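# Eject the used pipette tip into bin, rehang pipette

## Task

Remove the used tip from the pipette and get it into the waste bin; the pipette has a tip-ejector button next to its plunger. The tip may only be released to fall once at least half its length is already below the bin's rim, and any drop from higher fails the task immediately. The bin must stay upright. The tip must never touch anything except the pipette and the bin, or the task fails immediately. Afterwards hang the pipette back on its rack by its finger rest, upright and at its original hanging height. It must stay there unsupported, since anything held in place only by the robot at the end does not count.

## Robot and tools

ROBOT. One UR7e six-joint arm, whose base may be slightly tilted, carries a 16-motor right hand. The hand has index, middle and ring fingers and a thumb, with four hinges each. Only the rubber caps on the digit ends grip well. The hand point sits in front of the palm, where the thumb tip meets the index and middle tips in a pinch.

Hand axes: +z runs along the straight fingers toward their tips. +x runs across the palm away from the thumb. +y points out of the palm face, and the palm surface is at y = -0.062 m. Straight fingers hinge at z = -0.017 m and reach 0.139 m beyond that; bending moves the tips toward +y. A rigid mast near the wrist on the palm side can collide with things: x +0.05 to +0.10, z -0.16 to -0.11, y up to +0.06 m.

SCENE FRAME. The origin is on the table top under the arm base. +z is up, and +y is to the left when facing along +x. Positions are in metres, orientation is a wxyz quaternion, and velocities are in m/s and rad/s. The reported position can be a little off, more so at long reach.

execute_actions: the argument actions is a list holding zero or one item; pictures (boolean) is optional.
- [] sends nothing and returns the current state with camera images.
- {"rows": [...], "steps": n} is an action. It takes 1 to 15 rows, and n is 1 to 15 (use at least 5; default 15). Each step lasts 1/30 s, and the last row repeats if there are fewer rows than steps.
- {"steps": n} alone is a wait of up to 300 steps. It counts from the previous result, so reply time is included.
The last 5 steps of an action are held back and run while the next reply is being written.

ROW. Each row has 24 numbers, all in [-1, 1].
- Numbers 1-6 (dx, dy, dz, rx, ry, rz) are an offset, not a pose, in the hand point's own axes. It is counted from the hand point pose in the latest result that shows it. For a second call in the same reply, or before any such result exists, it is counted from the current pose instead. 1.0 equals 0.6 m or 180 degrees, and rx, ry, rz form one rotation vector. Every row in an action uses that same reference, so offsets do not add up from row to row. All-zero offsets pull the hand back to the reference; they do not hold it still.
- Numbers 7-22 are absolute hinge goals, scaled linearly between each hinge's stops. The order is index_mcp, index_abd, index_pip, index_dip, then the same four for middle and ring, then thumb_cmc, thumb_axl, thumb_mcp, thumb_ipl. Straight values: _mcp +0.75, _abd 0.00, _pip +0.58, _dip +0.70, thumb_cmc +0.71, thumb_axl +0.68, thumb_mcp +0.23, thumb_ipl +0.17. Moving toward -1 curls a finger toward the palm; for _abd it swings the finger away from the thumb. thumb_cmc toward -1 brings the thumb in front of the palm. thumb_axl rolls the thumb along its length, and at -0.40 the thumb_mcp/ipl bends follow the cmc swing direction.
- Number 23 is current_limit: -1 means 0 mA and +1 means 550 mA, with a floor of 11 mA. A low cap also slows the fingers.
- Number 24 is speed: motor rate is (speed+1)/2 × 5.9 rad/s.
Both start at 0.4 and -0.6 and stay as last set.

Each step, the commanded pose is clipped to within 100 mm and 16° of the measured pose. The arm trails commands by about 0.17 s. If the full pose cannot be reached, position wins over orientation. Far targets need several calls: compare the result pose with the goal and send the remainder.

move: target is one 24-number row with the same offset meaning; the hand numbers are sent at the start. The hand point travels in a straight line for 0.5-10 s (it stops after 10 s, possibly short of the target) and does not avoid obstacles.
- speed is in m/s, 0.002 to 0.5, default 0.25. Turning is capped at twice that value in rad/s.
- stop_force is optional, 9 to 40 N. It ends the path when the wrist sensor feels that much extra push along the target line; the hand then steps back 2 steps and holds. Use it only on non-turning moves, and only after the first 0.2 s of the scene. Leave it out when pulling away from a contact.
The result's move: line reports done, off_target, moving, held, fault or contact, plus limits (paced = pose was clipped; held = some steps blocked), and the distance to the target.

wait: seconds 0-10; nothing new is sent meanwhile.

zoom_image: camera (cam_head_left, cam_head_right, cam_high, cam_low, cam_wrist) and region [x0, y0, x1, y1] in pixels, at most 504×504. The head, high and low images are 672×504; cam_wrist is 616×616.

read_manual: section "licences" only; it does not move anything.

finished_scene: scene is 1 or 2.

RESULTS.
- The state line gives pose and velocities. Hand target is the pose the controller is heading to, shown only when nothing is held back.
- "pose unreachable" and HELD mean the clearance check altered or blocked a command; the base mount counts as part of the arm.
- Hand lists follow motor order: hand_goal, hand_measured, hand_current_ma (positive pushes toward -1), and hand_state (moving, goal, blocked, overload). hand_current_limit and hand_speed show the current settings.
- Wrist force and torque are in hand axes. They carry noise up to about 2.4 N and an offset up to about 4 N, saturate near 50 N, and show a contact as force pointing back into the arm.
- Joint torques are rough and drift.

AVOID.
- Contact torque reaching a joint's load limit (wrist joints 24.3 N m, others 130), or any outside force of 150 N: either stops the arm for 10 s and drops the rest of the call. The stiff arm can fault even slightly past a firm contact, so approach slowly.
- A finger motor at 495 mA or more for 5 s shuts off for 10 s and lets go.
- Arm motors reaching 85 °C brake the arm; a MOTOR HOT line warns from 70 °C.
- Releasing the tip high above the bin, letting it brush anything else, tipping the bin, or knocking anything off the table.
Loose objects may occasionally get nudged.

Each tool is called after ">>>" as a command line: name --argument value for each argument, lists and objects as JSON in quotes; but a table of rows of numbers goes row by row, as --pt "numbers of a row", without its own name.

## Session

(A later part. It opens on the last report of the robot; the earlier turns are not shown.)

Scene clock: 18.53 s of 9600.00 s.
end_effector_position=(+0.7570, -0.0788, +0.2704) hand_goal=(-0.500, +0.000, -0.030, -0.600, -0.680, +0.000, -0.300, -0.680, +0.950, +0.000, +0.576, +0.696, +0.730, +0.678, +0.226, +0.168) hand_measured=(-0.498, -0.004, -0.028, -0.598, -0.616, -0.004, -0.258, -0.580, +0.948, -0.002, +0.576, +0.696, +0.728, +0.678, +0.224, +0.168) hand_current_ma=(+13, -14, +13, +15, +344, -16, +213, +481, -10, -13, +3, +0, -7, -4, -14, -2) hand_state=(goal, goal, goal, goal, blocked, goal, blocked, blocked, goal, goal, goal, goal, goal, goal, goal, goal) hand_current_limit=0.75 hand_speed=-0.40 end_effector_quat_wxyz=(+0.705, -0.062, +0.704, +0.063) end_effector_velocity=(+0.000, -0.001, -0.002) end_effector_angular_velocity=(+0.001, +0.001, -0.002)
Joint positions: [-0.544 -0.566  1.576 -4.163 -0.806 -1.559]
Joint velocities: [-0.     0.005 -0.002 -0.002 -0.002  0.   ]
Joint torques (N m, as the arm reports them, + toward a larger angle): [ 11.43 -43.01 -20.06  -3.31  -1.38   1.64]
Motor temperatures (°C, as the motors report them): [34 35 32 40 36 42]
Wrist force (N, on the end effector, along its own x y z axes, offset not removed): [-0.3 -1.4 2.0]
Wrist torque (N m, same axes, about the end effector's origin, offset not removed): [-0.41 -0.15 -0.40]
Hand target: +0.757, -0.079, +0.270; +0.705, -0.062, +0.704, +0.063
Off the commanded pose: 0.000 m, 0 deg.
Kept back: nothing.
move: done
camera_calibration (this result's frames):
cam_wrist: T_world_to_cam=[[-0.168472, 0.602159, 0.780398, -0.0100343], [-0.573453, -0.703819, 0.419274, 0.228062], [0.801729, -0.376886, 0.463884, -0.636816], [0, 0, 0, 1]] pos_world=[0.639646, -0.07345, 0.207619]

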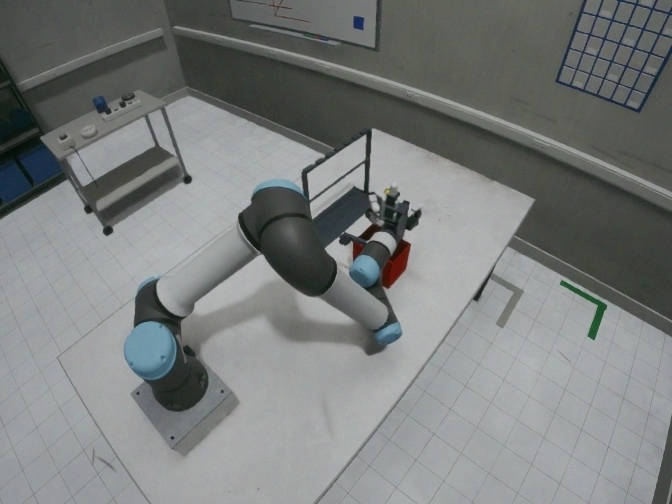

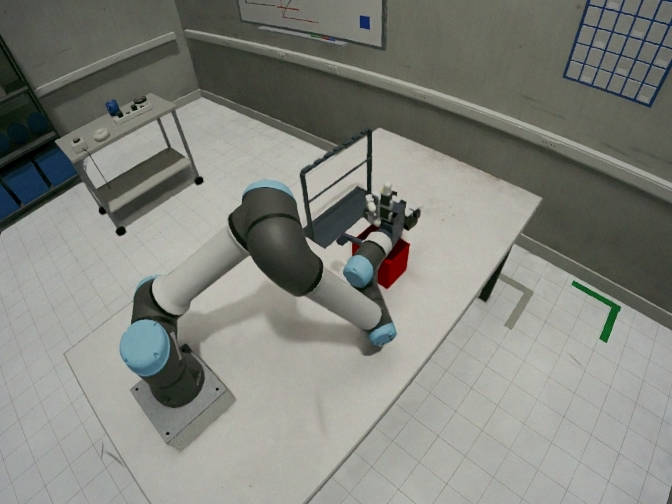

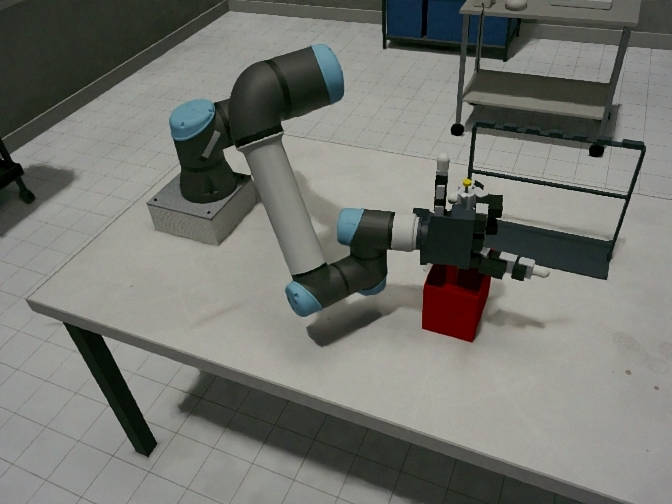

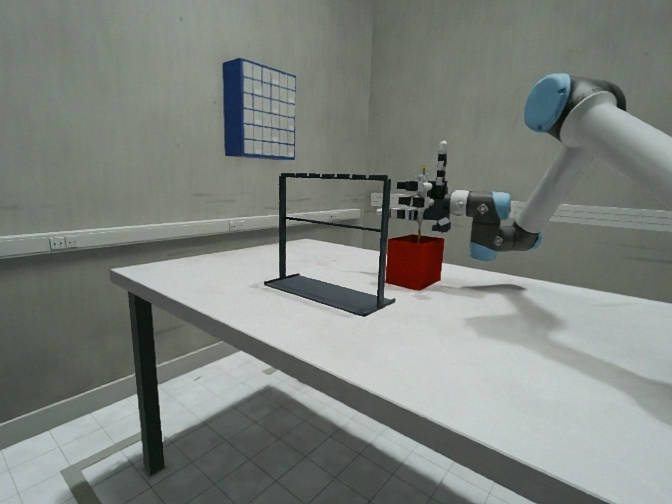

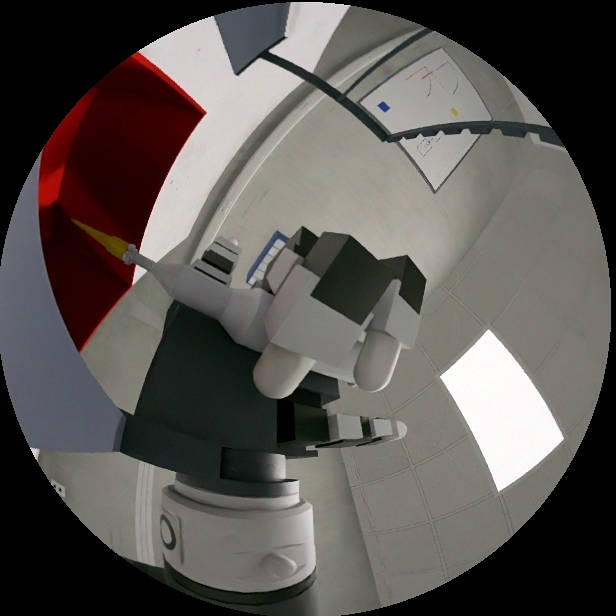

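>>> move --target '[0.0457, 0, 0, 0, 0, 0, -0.68, 0, -0.03, -0.86, -0.68, 0, -0.3, -0.68, 0.95, 0, 0.576, 0.696, 0.73, 0.678, 0.226, 0.168, 0.75, -0.6]' --speed 0.04

>>> zoom_image --camera "cam_high" --region '[410, 150, 530, 250]'

>>> zoom_image --camera "cam_low" --region '[370, 140, 480, 260]'

Scene clock: 19.80 s of 9600.00 s.
end_effector_position=(+0.7571, -0.0788, +0.2431) hand_goal=(-0.680, +0.000, -0.030, -0.860, -0.680, +0.000, -0.300, -0.680, +0.950, +0.000, +0.576, +0.696, +0.730, +0.678, +0.226, +0.168) hand_measured=(-0.626, -0.004, -0.020, -0.784, -0.622, -0.004, -0.248, -0.586, +0.948, -0.002, +0.576, +0.696, +0.728, +0.678, +0.224, +0.168) hand_current_ma=(+288, -14, +55, +389, +307, -22, +258, +476, -10, -13, +3, +0, -7, -4, -14, -2) hand_state=(blocked, goal, goal, blocked, blocked, goal, blocked, blocked, goal, goal, goal, goal, goal, goal, goal, goal) hand_current_limit=0.75 hand_speed=-0.60 end_effector_quat_wxyz=(+0.705, -0.062, +0.704, +0.063) end_effector_velocity=(-0.000, +0.000, -0.002) end_effector_angular_velocity=(+0.000, -0.001, +0.001)
Joint positions: [-0.544 -0.511  1.557 -4.198 -0.806 -1.559]
Joint velocities: [ 0.     0.004 -0.002 -0.003  0.001  0.001]
Joint torques (N m, as the arm reports them, + toward a larger angle): [ 10.81 -43.49 -18.89  -3.24  -1.31   1.74]
Motor temperatures (°C, as the motors report them): [34 35 32 40 36 42]
Wrist force (N, on the end effector, along its own x y z axes, offset not removed): [3.2 -2.2 3.3]
Wrist torque (N m, same axes, about the end effector's origin, offset not removed): [-0.61 -0.41 -0.24]
Hand target: +0.757, -0.079, +0.243; +0.705, -0.062, +0.704, +0.063
Off the commanded pose: 0.000 m, 0 deg.
Kept back: nothing.
move: done
camera_calibration (this result's frames):
cam_wrist: T_world_to_cam=[[-0.168476, 0.602273, 0.780309, 0.0112754], [-0.573458, -0.703756, 0.419372, 0.239497], [0.801724, -0.376821, 0.463945, -0.624204], [0, 0, 0, 1]] pos_world=[0.639681, -0.0734563, 0.18036]

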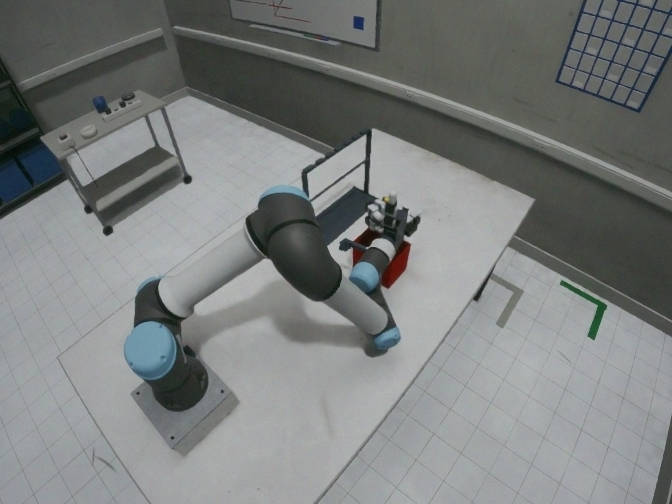

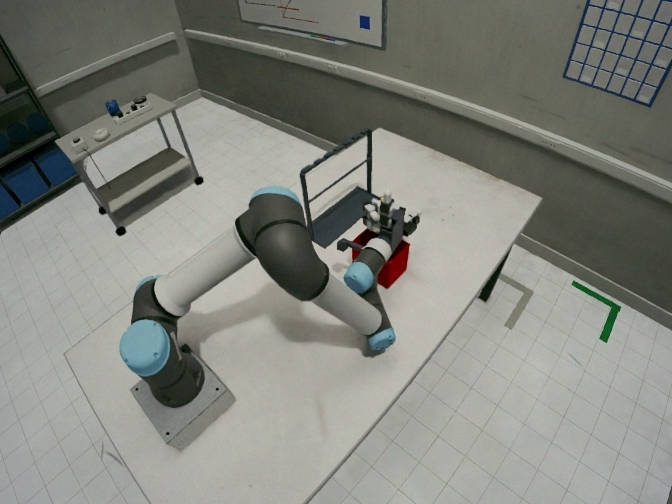

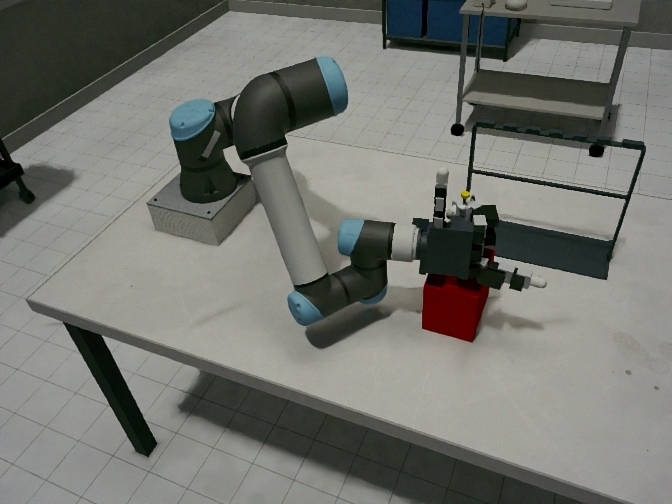

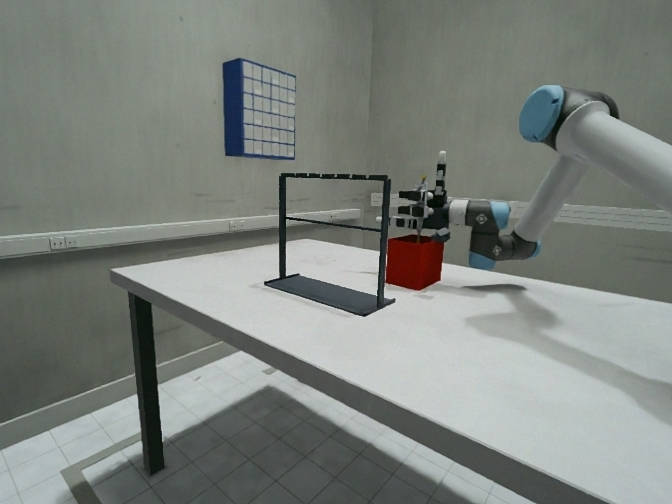

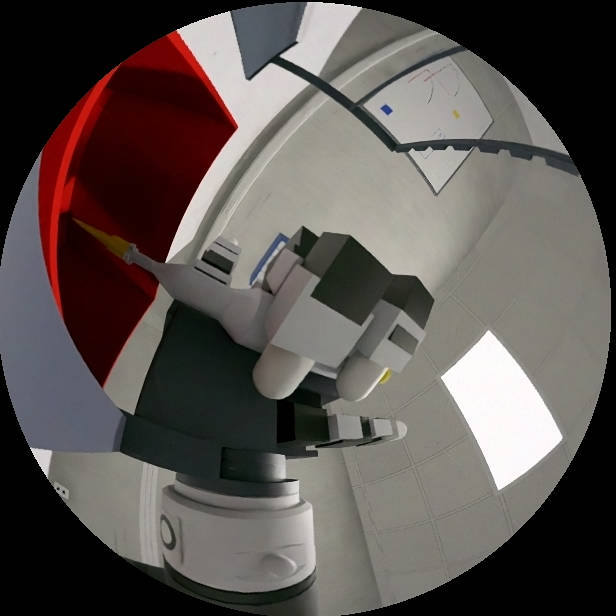

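Region (410, 150, 530, 250) of cam_high's 672x504 image, scaled by 4.200, with more detail than that image has.

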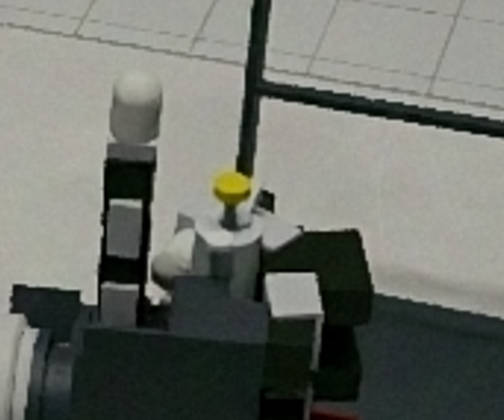

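Region (370, 140, 480, 260) of cam_low's 672x504 image, scaled by 4.200, with more detail than that image has; it fills the left 462 columns of this view, and the rest is white.

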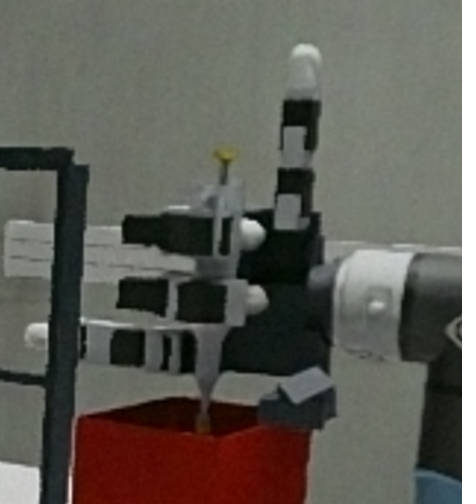

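>>> move --target '[0, 0, 0, 0, 0, 0, -0.68, 0, -0.03, -0.86, -0.68, 0, -0.3, -0.675, 0.95, 0, 0.576, 0.696, 0.68, 0.66, -0.12, -0.6, 0.75, -0.5]' --speed 0.02

>>> zoom_image --camera "cam_high" --region '[410, 150, 530, 250]'

>>> zoom_image --camera "cam_head_left" --region '[350, 180, 440, 260]'

Scene clock: 21.17 s of 9600.00 s.
end_effector_position=(+0.7571, -0.0788, +0.2431) hand_goal=(-0.680, +0.000, -0.030, -0.860, -0.680, +0.000, -0.300, -0.674, +0.950, +0.000, +0.576, +0.696, +0.680, +0.660, -0.120, -0.600) hand_measured=(-0.626, -0.004, -0.020, -0.784, -0.622, -0.004, -0.248, -0.586, +0.948, -0.002, +0.576, +0.696, +0.682, +0.662, -0.122, -0.600) hand_current_ma=(+288, -14, +55, +389, +307, -22, +258, +445, -10, -13, +3, +0, +14, +15, -12, +3) hand_state=(blocked, goal, goal, blocked, blocked, goal, blocked, blocked, goal, goal, goal, goal, goal, goal, goal, goal) hand_current_limit=0.75 hand_speed=-0.50 end_effector_quat_wxyz=(+0.705, -0.062, +0.704, +0.063) end_effector_velocity=(-0.000, +0.000, +0.000) end_effector_angular_velocity=(+0.000, -0.000, +0.002)
Joint positions: [-0.544 -0.511  1.556 -4.198 -0.806 -1.559]
Joint velocities: [-0.    -0.     0.    -0.     0.002  0.   ]
Joint torques (N m, as the arm reports them, + toward a larger angle): [  9.83 -60.7   -1.58   0.29  -1.11  -1.57]
Motor temperatures (°C, as the motors report them): [34 35 32 40 36 42]
Wrist force (N, on the end effector, along its own x y z axes, offset not removed): [-1.6 -2.1 1.5]
Wrist torque (N m, same axes, about the end effector's origin, offset not removed): [-0.54 0.09 -0.31]
Hand target: +0.757, -0.079, +0.243; +0.705, -0.062, +0.704, +0.063
Off the commanded pose: 0.000 m, 0 deg.
Kept back: nothing.
move: done
camera_calibration (this result's frames):
cam_wrist: T_world_to_cam=[[-0.168481, 0.602276, 0.780306, 0.0112776], [-0.57346, -0.703756, 0.419371, 0.2395], [0.801722, -0.376818, 0.46395, -0.624205], [0, 0, 0, 1]] pos_world=[0.639683, -0.0734543, 0.180361]

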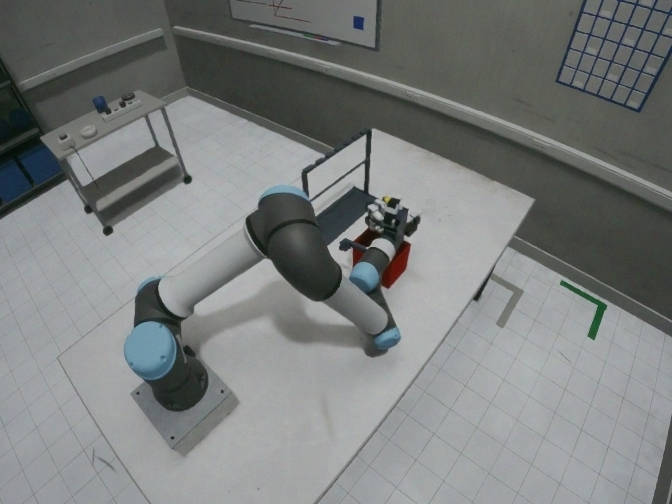

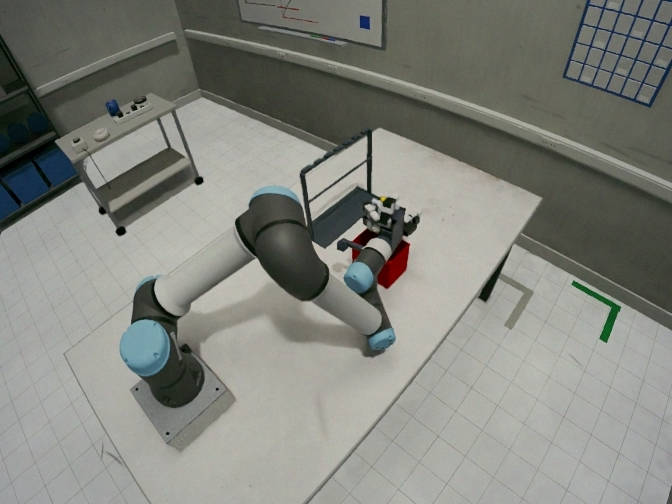

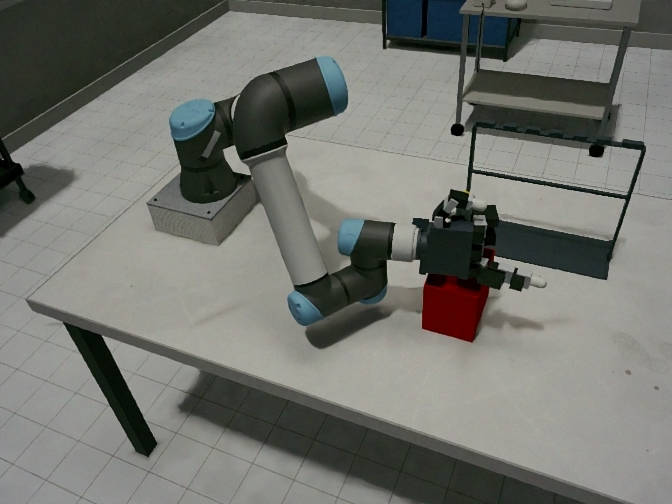

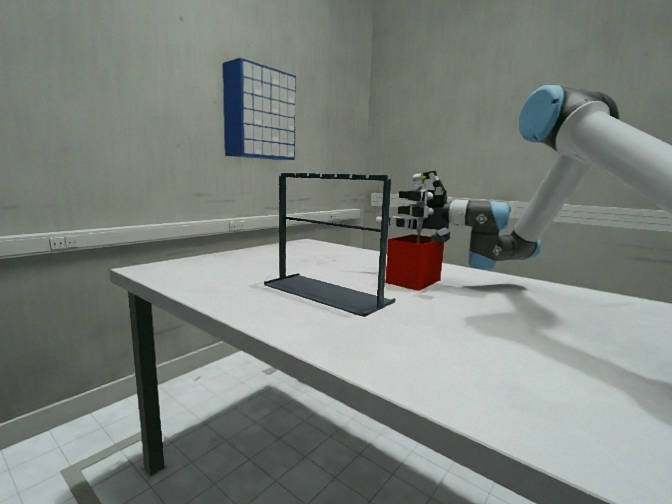

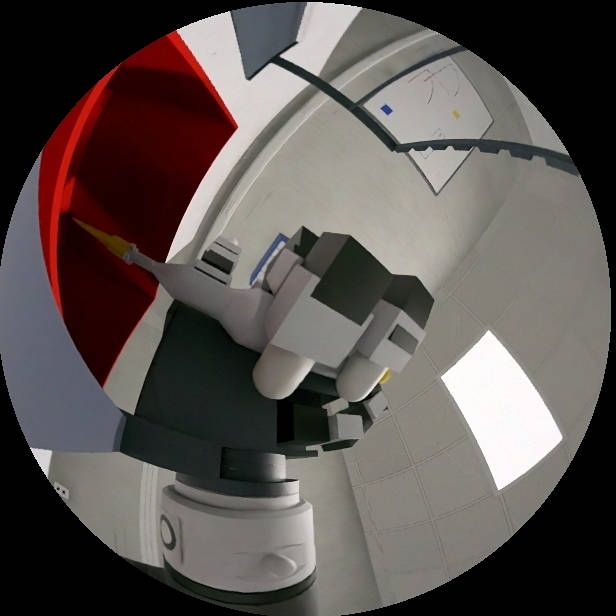

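Region (410, 150, 530, 250) of cam_high's 672x504 image, scaled by 4.200, with more detail than that image has.

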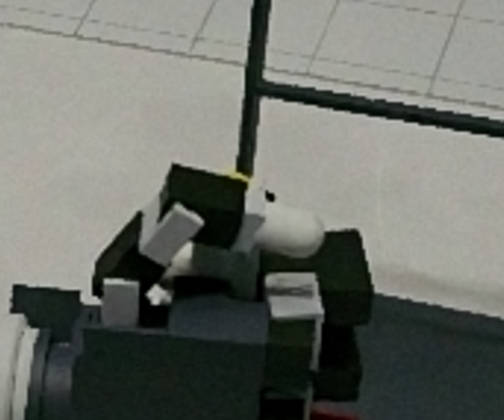

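Region (350, 180, 440, 260) of cam_head_left's 672x504 image, scaled by 5.600, with more detail than that image has.

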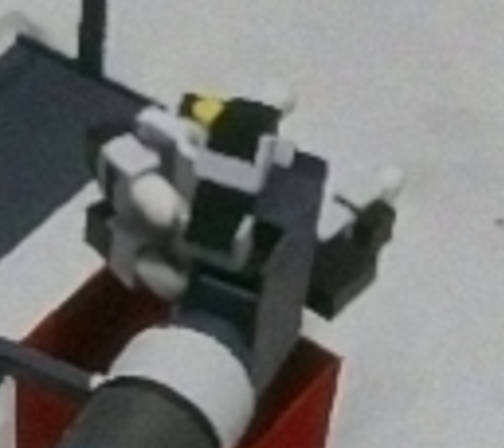

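No contact yet, as in scene 1. Now the eject sequence.

>>> execute_actions --actions '[{"rows": [[0, 0, 0, 0, 0, 0, -0.68, 0, -0.03, -0.86, -0.68, 0, -0.3, -0.675, 0.95, 0, 0.576, 0.696, 0.67, 0.655, -0.16, -1.0, 1.0, -0.5]], "steps": 15}]'

>>> execute_actions --actions '[{"rows": [[0, 0, 0, 0, 0, 0, -0.68, 0, -0.03, -0.86, -0.68, 0, -0.3, -0.675, 0.95, 0, 0.576, 0.696, 0.67, 0.655, -0.16, -1.0, 1.0, -0.5], [0, 0, 0, 0, 0, 0, -0.68, 0, -0.03, -0.86, -0.68, 0, -0.3, -0.675, 0.95, 0, 0.576, 0.696, 0.67, 0.655, -0.16, -1.0, 1.0, -0.5], [0, 0, 0, 0, 0, 0, -0.68, 0, -0.03, -0.86, -0.68, 0, -0.3, -0.675, 0.95, 0, 0.576, 0.696, 0.67, 0.655, -0.16, -1.0, 1.0, -0.5], [0, 0, 0, 0, 0, 0, -0.68, 0, -0.03, -0.86, -0.68, 0, -0.3, -0.675, 0.95, 0, 0.576, 0.696, 0.67, 0.655, -0.4, -1.0, 1.0, -0.5]], "steps": 15}]'

>>> execute_actions --actions '[{"rows": [[0, 0, 0, 0, 0, 0, -0.68, 0, -0.03, -0.86, -0.68, 0, -0.3, -0.675, 0.95, 0, 0.576, 0.696, 0.67, 0.655, -0.4, -1.0, 1.0, -0.5], [0, 0, 0, 0, 0, 0, -0.68, 0, -0.03, -0.86, -0.68, 0, -0.3, -0.675, 0.95, 0, 0.576, 0.696, 0.67, 0.655, -0.4, -1.0, 1.0, -0.5], [0, 0, 0, 0, 0, 0, -0.68, 0, -0.03, -0.86, -0.68, 0, -0.3, -0.675, 0.95, 0, 0.576, 0.696, 0.67, 0.655, -0.4, -1.0, 1.0, -0.5], [0, 0, 0, 0, 0, 0, -0.68, 0, -0.03, -0.86, -0.68, 0, -0.3, -0.675, 0.95, 0, 0.576, 0.696, 0.67, 0.655, -0.4, -1.0, 1.0, -0.5], [0, 0, 0, 0, 0, 0, -0.68, 0, -0.03, -0.86, -0.68, 0, -0.3, -0.675, 0.95, 0, 0.576, 0.696, 0.67, 0.655, -0.4, -1.0, 1.0, -0.5], [0, 0, 0, 0, 0, 0, -0.68, 0, -0.03, -0.86, -0.68, 0, -0.3, -0.675, 0.95, 0, 0.576, 0.696, 0.67, 0.655, -0.4, -1.0, 1.0, -0.5], [0, 0, 0, 0, 0, 0, -0.68, 0, -0.03, -0.86, -0.68, 0, -0.3, -0.675, 0.95, 0, 0.576, 0.696, 0.67, 0.655, -0.4, -1.0, 1.0, -0.5], [0, 0, 0, 0, 0, 0, -0.68, 0, -0.03, -0.86, -0.68, 0, -0.3, -0.675, 0.95, 0, 0.576, 0.696, 0.67, 0.655, -0.4, -1.0, 1.0, -0.5], [0, 0, 0, 0, 0, 0, -0.68, 0, -0.03, -0.86, -0.68, 0, -0.3, -0.675, 0.95, 0, 0.576, 0.696, 0.67, 0.655, -0.4, -1.0, 1.0, -0.5], [0, 0, 0, 0, 0, 0, -0.68, 0, -0.03, -0.86, -0.68, 0, -0.3, -0.675, 0.95, 0, 0.576, 0.696, 0.67, 0.655, -0.4, -1.0, 1.0, -0.5], [0, 0, 0, 0, 0, 0, -0.68, 0, -0.03, -0.86, -0.68, 0, -0.3, -0.675, 0.95, 0, 0.576, 0.696, 0.67, 0.655, -0.4, -1.0, 0.75, -0.5]], "steps": 15}]' --pictures true

Scene clock: 22.37 s of 9600.00 s.
end_effector_position=(+0.7571, -0.0788, +0.2431) hand_goal=(-0.680, +0.000, -0.030, -0.860, -0.680, +0.000, -0.300, -0.674, +0.950, +0.000, +0.576, +0.696, +0.670, +0.656, -0.160, -1.000) hand_measured=(-0.640, -0.004, -0.002, -0.786, -0.624, -0.008, -0.246, -0.586, +0.948, -0.002, +0.576, +0.696, +0.672, +0.658, -0.152, -0.784) hand_current_ma=(+183, -24, +175, +375, +304, -45, +279, +444, -10, -13, +3, +0, +15, +16, +85, +428) hand_state=(moving, moving, moving, blocked, blocked, moving, moving, blocked, goal, goal, goal, goal, goal, goal, moving, moving) hand_current_limit=1.00 hand_speed=-0.50 end_effector_quat_wxyz=(+0.705, -0.062, +0.704, +0.063) end_effector_velocity=(+0.000, +0.000, +0.000) end_effector_angular_velocity=(-0.001, -0.002, +0.000)
Joint positions: [-0.544 -0.511  1.557 -4.198 -0.806 -1.559]
Joint velocities: [ 0.    -0.    -0.001 -0.001 -0.    -0.   ]
Joint torques (N m, as the arm reports them, + toward a larger angle): [  8.55 -60.18  -1.42   0.15  -0.89  -1.71]
Motor temperatures (°C, as the motors report them): [34 35 32 40 36 42]
Wrist force (N, on the end effector, along its own x y z axes, offset not removed): [0.2 1.3 1.3]
Wrist torque (N m, same axes, about the end effector's origin, offset not removed): [-0.21 -0.25 -0.16]
Steps of this call (steps 1 to 26: nothing new was sent; steps 27 to 36: the first 10 steps of this action). Readings (end_effector_position | what the end effector reports):
27: (+0.7571, -0.0788, +0.2431) | hand_goal=(-0.680, +0.000, -0.030, -0.860, -0.680, +0.000, -0.300, -0.674, +0.950, +0.000, +0.576, +0.696, +0.670, +0.656, -0.160, -1.000) hand_measured=(-0.626, -0.004, -0.020, -0.784, -0.622, -0.004, -0.248, -0.586, +0.948, -0.002, +0.576, +0.696, +0.682, +0.662, -0.122, -0.600) hand_current_ma=(+288, -14, +55, +389, +307, -22, +258, +445, -10, -13, +3, +0, +14, +15, -12, +3) hand_state=(blocked, goal, goal, blocked, blocked, goal, blocked, blocked, goal, goal, goal, goal, moving, moving, moving, moving) hand_current_limit=1.00 hand_speed=-0.50
28: (+0.7571, -0.0788, +0.2431) | hand_goal=(-0.680, +0.000, -0.030, -0.860, -0.680, +0.000, -0.300, -0.674, +0.950, +0.000, +0.576, +0.696, +0.670, +0.656, -0.160, -1.000) hand_measured=(-0.626, -0.004, -0.020, -0.784, -0.622, -0.004, -0.248, -0.586, +0.948, -0.002, +0.576, +0.696, +0.682, +0.662, -0.124, -0.602) hand_current_ma=(+288, -14, +55, +389, +307, -22, +258, +445, -10, -13, +3, +0, +45, +29, +85, +96) hand_state=(blocked, goal, goal, blocked, blocked, goal, blocked, blocked, goal, goal, goal, goal, moving, moving, moving, moving) hand_current_limit=1.00 hand_speed=-0.50
30: (+0.7571, -0.0788, +0.2431) | hand_goal=(-0.680, +0.000, -0.030, -0.860, -0.680, +0.000, -0.300, -0.674, +0.950, +0.000, +0.576, +0.696, +0.670, +0.656, -0.160, -1.000) hand_measured=(-0.626, -0.004, -0.020, -0.784, -0.622, -0.004, -0.248, -0.586, +0.948, -0.002, +0.576, +0.696, +0.674, +0.658, -0.156, -0.650) hand_current_ma=(+288, -14, +55, +389, +307, -22, +258, +445, -10, -13, +3, +0, +11, +13, -30, +60) hand_state=(blocked, goal, goal, blocked, blocked, goal, blocked, blocked, goal, goal, goal, goal, moving, moving, moving, moving) hand_current_limit=1.00 hand_speed=-0.50
34: (+0.7571, -0.0788, +0.2431) | hand_goal=(-0.680, +0.000, -0.030, -0.860, -0.680, +0.000, -0.300, -0.674, +0.950, +0.000, +0.576, +0.696, +0.670, +0.656, -0.160, -1.000) hand_measured=(-0.632, -0.004, -0.014, -0.784, -0.624, -0.006, -0.246, -0.586, +0.948, -0.002, +0.576, +0.696, +0.672, +0.658, -0.160, -0.754) hand_current_ma=(+233, -14, +116, +377, +304, -37, +274, +442, -10, -13, +3, +0, +15, +15, +35, +314) hand_state=(moving, goal, moving, moving, blocked, moving, moving, blocked, goal, goal, goal, goal, goal, goal, moving, moving) hand_current_limit=1.00 hand_speed=-0.50
36: the state above

Scene clock: 22.87 s of 9600.00 s.
end_effector_position=(+0.7571, -0.0788, +0.2431) hand_goal=(-0.680, +0.000, -0.030, -0.860, -0.680, +0.000, -0.300, -0.674, +0.950, +0.000, +0.576, +0.696, +0.670, +0.656, -0.400, -1.000) hand_measured=(-0.654, -0.008, +0.014, -0.788, -0.624, -0.014, -0.242, -0.586, +0.948, -0.002, +0.576, +0.696, +0.672, +0.658, -0.186, -0.844) hand_current_ma=(+142, -31, +225, +368, +298, -61, +295, +444, -10, -13, +3, +0, +14, +14, +550, +550) hand_state=(blocked, goal, blocked, moving, blocked, goal, blocked, blocked, goal, goal, goal, goal, goal, goal, moving, moving) hand_current_limit=1.00 hand_speed=-0.50 end_effector_quat_wxyz=(+0.705, -0.062, +0.704, +0.063) end_effector_velocity=(-0.000, +0.000, -0.000) end_effector_angular_velocity=(-0.000, -0.000, -0.000)
Joint positions: [-0.544 -0.511  1.557 -4.198 -0.806 -1.559]
Joint velocities: [ 0.  0.  0. -0. -0. -0.]
Joint torques (N m, as the arm reports them, + toward a larger angle): [  7.9  -61.02  -1.88   0.07  -0.8   -1.54]
Motor temperatures (°C, as the motors report them): [34 35 32 40 36 42]
Wrist force (N, on the end effector, along its own x y z axes, offset not removed): [0.1 -0.7 2.3]
Wrist torque (N m, same axes, about the end effector's origin, offset not removed): [-0.28 0.02 -0.14]
Off your previous action's commanded pose: 0.000 m, 0 deg at its last step (step 5 of this call).
Steps of this call (steps 1 to 5: the last 5 steps of your previous action; steps 6 to 15: the first 10 steps of this action, its rows measured from where the robot was after step 5). Readings (end_effector_position | what the end effector reports):
5: (+0.7571, -0.0788, +0.2431) | hand_goal=(-0.680, +0.000, -0.030, -0.860, -0.680, +0.000, -0.300, -0.674, +0.950, +0.000, +0.576, +0.696, +0.670, +0.656, -0.160, -1.000) hand_measured=(-0.650, -0.006, +0.010, -0.786, -0.624, -0.012, -0.244, -0.586, +0.948, -0.002, +0.576, +0.696, +0.672, +0.658, -0.144, -0.818) hand_current_ma=(+152, -29, +213, +374, +304, -58, +289, +444, -10, -13, +3, +0, +15, +15, +116, +519) hand_state=(moving, goal, moving, blocked, blocked, goal, blocked, blocked, goal, goal, goal, goal, goal, goal, moving, moving) hand_current_limit=1.00 hand_speed=-0.50
6: (+0.7571, -0.0788, +0.2431) | hand_goal=(-0.680, +0.000, -0.030, -0.860, -0.680, +0.000, -0.300, -0.674, +0.950, +0.000, +0.576, +0.696, +0.670, +0.656, -0.160, -1.000) hand_measured=(-0.652, -0.006, +0.012, -0.786, -0.624, -0.012, -0.242, -0.586, +0.948, -0.002, +0.576, +0.696, +0.672, +0.658, -0.144, -0.820) hand_current_ma=(+148, -30, +218, +374, +304, -60, +290, +444, -10, -13, +3, +0, +15, +16, +119, +523) hand_state=(moving, goal, moving, blocked, blocked, goal, blocked, blocked, goal, goal, goal, goal, goal, goal, goal, moving) hand_current_limit=1.00 hand_speed=-0.50
7: (+0.7571, -0.0788, +0.2431) | hand_goal=(-0.680, +0.000, -0.030, -0.860, -0.680, +0.000, -0.300, -0.674, +0.950, +0.000, +0.576, +0.696, +0.670, +0.656, -0.160, -1.000) hand_measured=(-0.652, -0.006, +0.012, -0.786, -0.624, -0.012, -0.242, -0.586, +0.948, -0.002, +0.576, +0.696, +0.672, +0.658, -0.144, -0.822) hand_current_ma=(+146, -30, +220, +374, +304, -60, +291, +444, -10, -13, +3, +0, +15, +16, +121, +530) hand_state=(moving, goal, moving, blocked, blocked, goal, blocked, blocked, goal, goal, goal, goal, goal, goal, goal, moving) hand_current_limit=1.00 hand_speed=-0.50
9: (+0.7571, -0.0788, +0.2431) | hand_goal=(-0.680, +0.000, -0.030, -0.860, -0.680, +0.000, -0.300, -0.674, +0.950, +0.000, +0.576, +0.696, +0.670, +0.656, -0.400, -1.000) hand_measured=(-0.652, -0.006, +0.014, -0.786, -0.624, -0.014, -0.242, -0.586, +0.948, -0.002, +0.576, +0.696, +0.672, +0.658, -0.142, -0.826) hand_current_ma=(+142, -31, +225, +374, +304, -61, +293, +444, -10, -13, +3, +0, +15, +16, +125, +537) hand_state=(blocked, goal, blocked, blocked, blocked, goal, blocked, blocked, goal, goal, goal, goal, goal, goal, moving, moving) hand_current_limit=1.00 hand_speed=-0.50
13: (+0.7571, -0.0788, +0.2431) | hand_goal=(-0.680, +0.000, -0.030, -0.860, -0.680, +0.000, -0.300, -0.674, +0.950, +0.000, +0.576, +0.696, +0.670, +0.656, -0.400, -1.000) hand_measured=(-0.654, -0.008, +0.014, -0.786, -0.624, -0.014, -0.242, -0.586, +0.948, -0.002, +0.576, +0.696, +0.674, +0.658, -0.168, -0.836) hand_current_ma=(+142, -31, +225, +374, +304, -61, +295, +444, -10, -13, +3, +0, +15, +12, +347, +439) hand_state=(blocked, goal, blocked, blocked, blocked, goal, blocked, blocked, goal, goal, goal, goal, goal, goal, moving, moving) hand_current_limit=1.00 hand_speed=-0.50
15: the state above

Scene clock: 23.37 s of 9600.00 s.
end_effector_position=(+0.7571, -0.0788, +0.2431) hand_goal=(-0.680, +0.000, -0.030, -0.860, -0.680, +0.000, -0.300, -0.674, +0.950, +0.000, +0.576, +0.696, +0.670, +0.656, -0.400, -1.000) hand_measured=(-0.654, -0.008, +0.014, -0.788, -0.624, -0.014, -0.242, -0.586, +0.948, -0.002, +0.576, +0.696, +0.672, +0.658, -0.186, -0.844) hand_current_ma=(+142, -31, +225, +368, +298, -61, +295, +444, -10, -13, +3, +0, +14, +14, +550, +550) hand_state=(blocked, goal, blocked, blocked, blocked, goal, blocked, blocked, goal, goal, goal, goal, goal, goal, blocked, blocked) hand_current_limit=1.00 hand_speed=-0.50 end_effector_quat_wxyz=(+0.705, -0.062, +0.704, +0.063) end_effector_velocity=(+0.000, -0.000, -0.000) end_effector_angular_velocity=(+0.000, -0.000, -0.001)
Joint positions: [-0.544 -0.511  1.557 -4.198 -0.806 -1.559]
Joint velocities: [ 0.     0.     0.    -0.001 -0.002  0.   ]
Joint torques (N m, as the arm reports them, + toward a larger angle): [  7.65 -60.37  -2.38   0.03  -0.78  -1.51]
Motor temperatures (°C, as the motors report them): [34 35 32 40 36 42]
Wrist force (N, on the end effector, along its own x y z axes, offset not removed): [-3.2 -2.0 4.7]
Wrist torque (N m, same axes, about the end effector's origin, offset not removed): [-0.64 0.38 -0.56]
Off your previous action's commanded pose: 0.000 m, 0 deg at its last step (step 5 of this call).
Steps of this call (steps 1 to 5: the last 5 steps of your previous action; steps 6 to 15: the first 10 steps of this action, its rows measured from where the robot was after step 5). Readings (end_effector_position | what the end effector reports):
5: (+0.7571, -0.0788, +0.2431) | hand_goal=(-0.680, +0.000, -0.030, -0.860, -0.680, +0.000, -0.300, -0.674, +0.950, +0.000, +0.576, +0.696, +0.670, +0.656, -0.400, -1.000) hand_measured=(-0.654, -0.008, +0.014, -0.788, -0.624, -0.014, -0.242, -0.586, +0.948, -0.002, +0.576, +0.696, +0.672, +0.658, -0.186, -0.844) hand_current_ma=(+142, -31, +225, +368, +298, -61, +295, +444, -10, -13, +3, +0, +14, +14, +550, +550) hand_state=(blocked, goal, blocked, blocked, blocked, goal, blocked, blocked, goal, goal, goal, goal, goal, goal, blocked, blocked) hand_current_limit=1.00 hand_speed=-0.50
6: (+0.7571, -0.0788, +0.2431) | hand_goal=(-0.680, +0.000, -0.030, -0.860, -0.680, +0.000, -0.300, -0.674, +0.950, +0.000, +0.576, +0.696, +0.670, +0.656, -0.400, -1.000) hand_measured=(-0.654, -0.008, +0.014, -0.788, -0.624, -0.014, -0.242, -0.586, +0.948, -0.002, +0.576, +0.696, +0.672, +0.658, -0.186, -0.844) hand_current_ma=(+142, -31, +225, +368, +298, -61, +295, +444, -10, -13, +3, +0, +14, +14, +550, +550) hand_state=(blocked, goal, blocked, blocked, blocked, goal, blocked, blocked, goal, goal, goal, goal, goal, goal, blocked, blocked) hand_current_limit=1.00 hand_speed=-0.50
7: (+0.7571, -0.0788, +0.2431) | hand_goal=(-0.680, +0.000, -0.030, -0.860, -0.680, +0.000, -0.300, -0.674, +0.950, +0.000, +0.576, +0.696, +0.670, +0.656, -0.400, -1.000) hand_measured=(-0.654, -0.008, +0.014, -0.788, -0.624, -0.014, -0.242, -0.586, +0.948, -0.002, +0.576, +0.696, +0.672, +0.658, -0.186, -0.844) hand_current_ma=(+142, -31, +225, +368, +298, -61, +295, +444, -10, -13, +3, +0, +14, +14, +550, +550) hand_state=(blocked, goal, blocked, blocked, blocked, goal, blocked, blocked, goal, goal, goal, goal, goal, goal, blocked, blocked) hand_current_limit=1.00 hand_speed=-0.50
9: (+0.7571, -0.0788, +0.2431) | hand_goal=(-0.680, +0.000, -0.030, -0.860, -0.680, +0.000, -0.300, -0.674, +0.950, +0.000, +0.576, +0.696, +0.670, +0.656, -0.400, -1.000) hand_measured=(-0.654, -0.008, +0.014, -0.788, -0.624, -0.014, -0.242, -0.586, +0.948, -0.002, +0.576, +0.696, +0.672, +0.658, -0.186, -0.844) hand_current_ma=(+142, -31, +225, +368, +298, -61, +295, +444, -10, -13, +3, +0, +14, +14, +550, +550) hand_state=(blocked, goal, blocked, blocked, blocked, goal, blocked, blocked, goal, goal, goal, goal, goal, goal, blocked, blocked) hand_current_limit=1.00 hand_speed=-0.50
13: (+0.7571, -0.0788, +0.2431) | hand_goal=(-0.680, +0.000, -0.030, -0.860, -0.680, +0.000, -0.300, -0.674, +0.950, +0.000, +0.576, +0.696, +0.670, +0.656, -0.400, -1.000) hand_measured=(-0.654, -0.008, +0.014, -0.788, -0.624, -0.014, -0.242, -0.586, +0.948, -0.002, +0.576, +0.696, +0.672, +0.658, -0.186, -0.844) hand_current_ma=(+142, -31, +225, +368, +298, -61, +295, +444, -10, -13, +3, +0, +14, +14, +550, +550) hand_state=(blocked, goal, blocked, blocked, blocked, goal, blocked, blocked, goal, goal, goal, goal, goal, goal, blocked, blocked) hand_current_limit=1.00 hand_speed=-0.50
15: the state above
camera_calibration (this result's frames):
cam_wrist: T_world_to_cam=[[-0.168475, 0.602272, 0.78031, 0.0112725], [-0.573457, -0.703757, 0.419372, 0.239498], [0.801725, -0.37682, 0.463943, -0.624205], [0, 0, 0, 1]] pos_world=[0.639682, -0.0734534, 0.18036]

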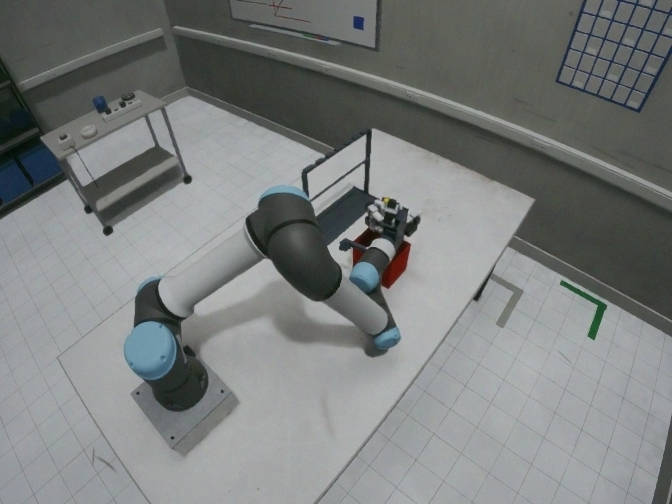

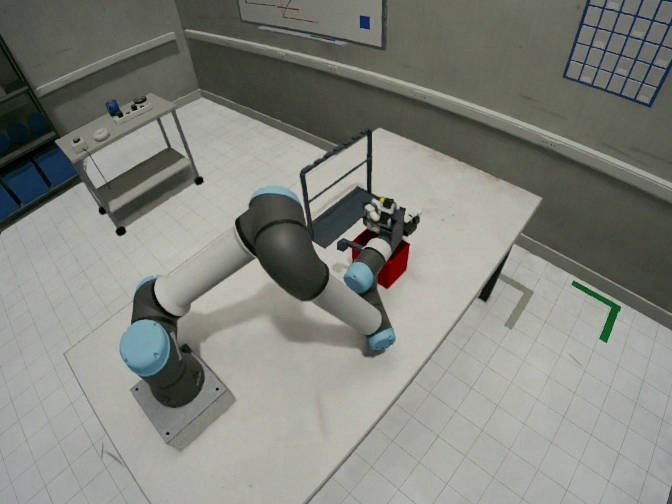

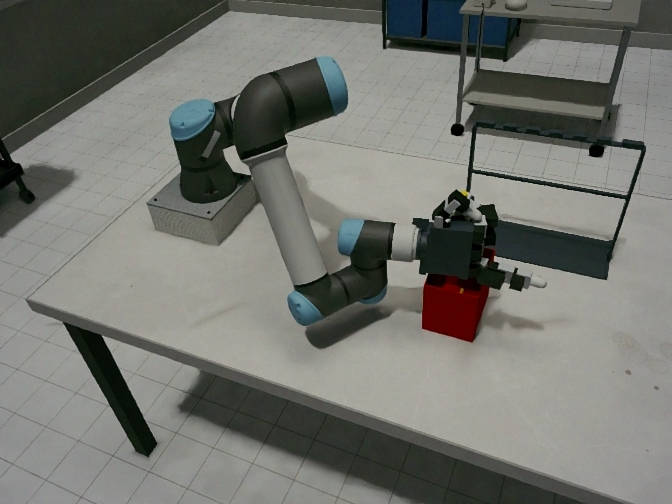

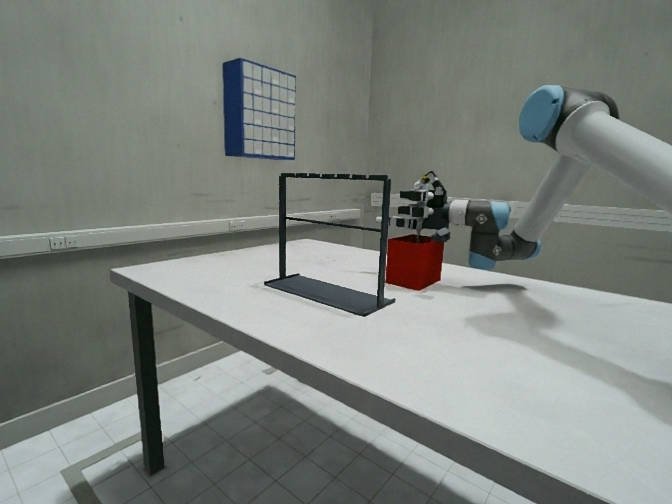

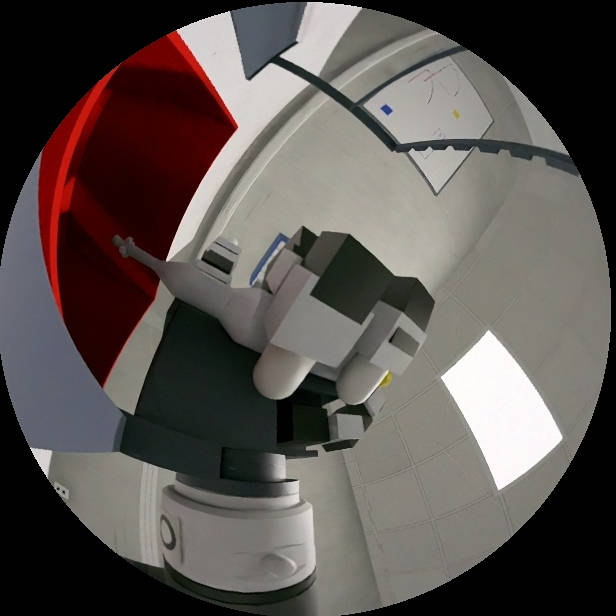

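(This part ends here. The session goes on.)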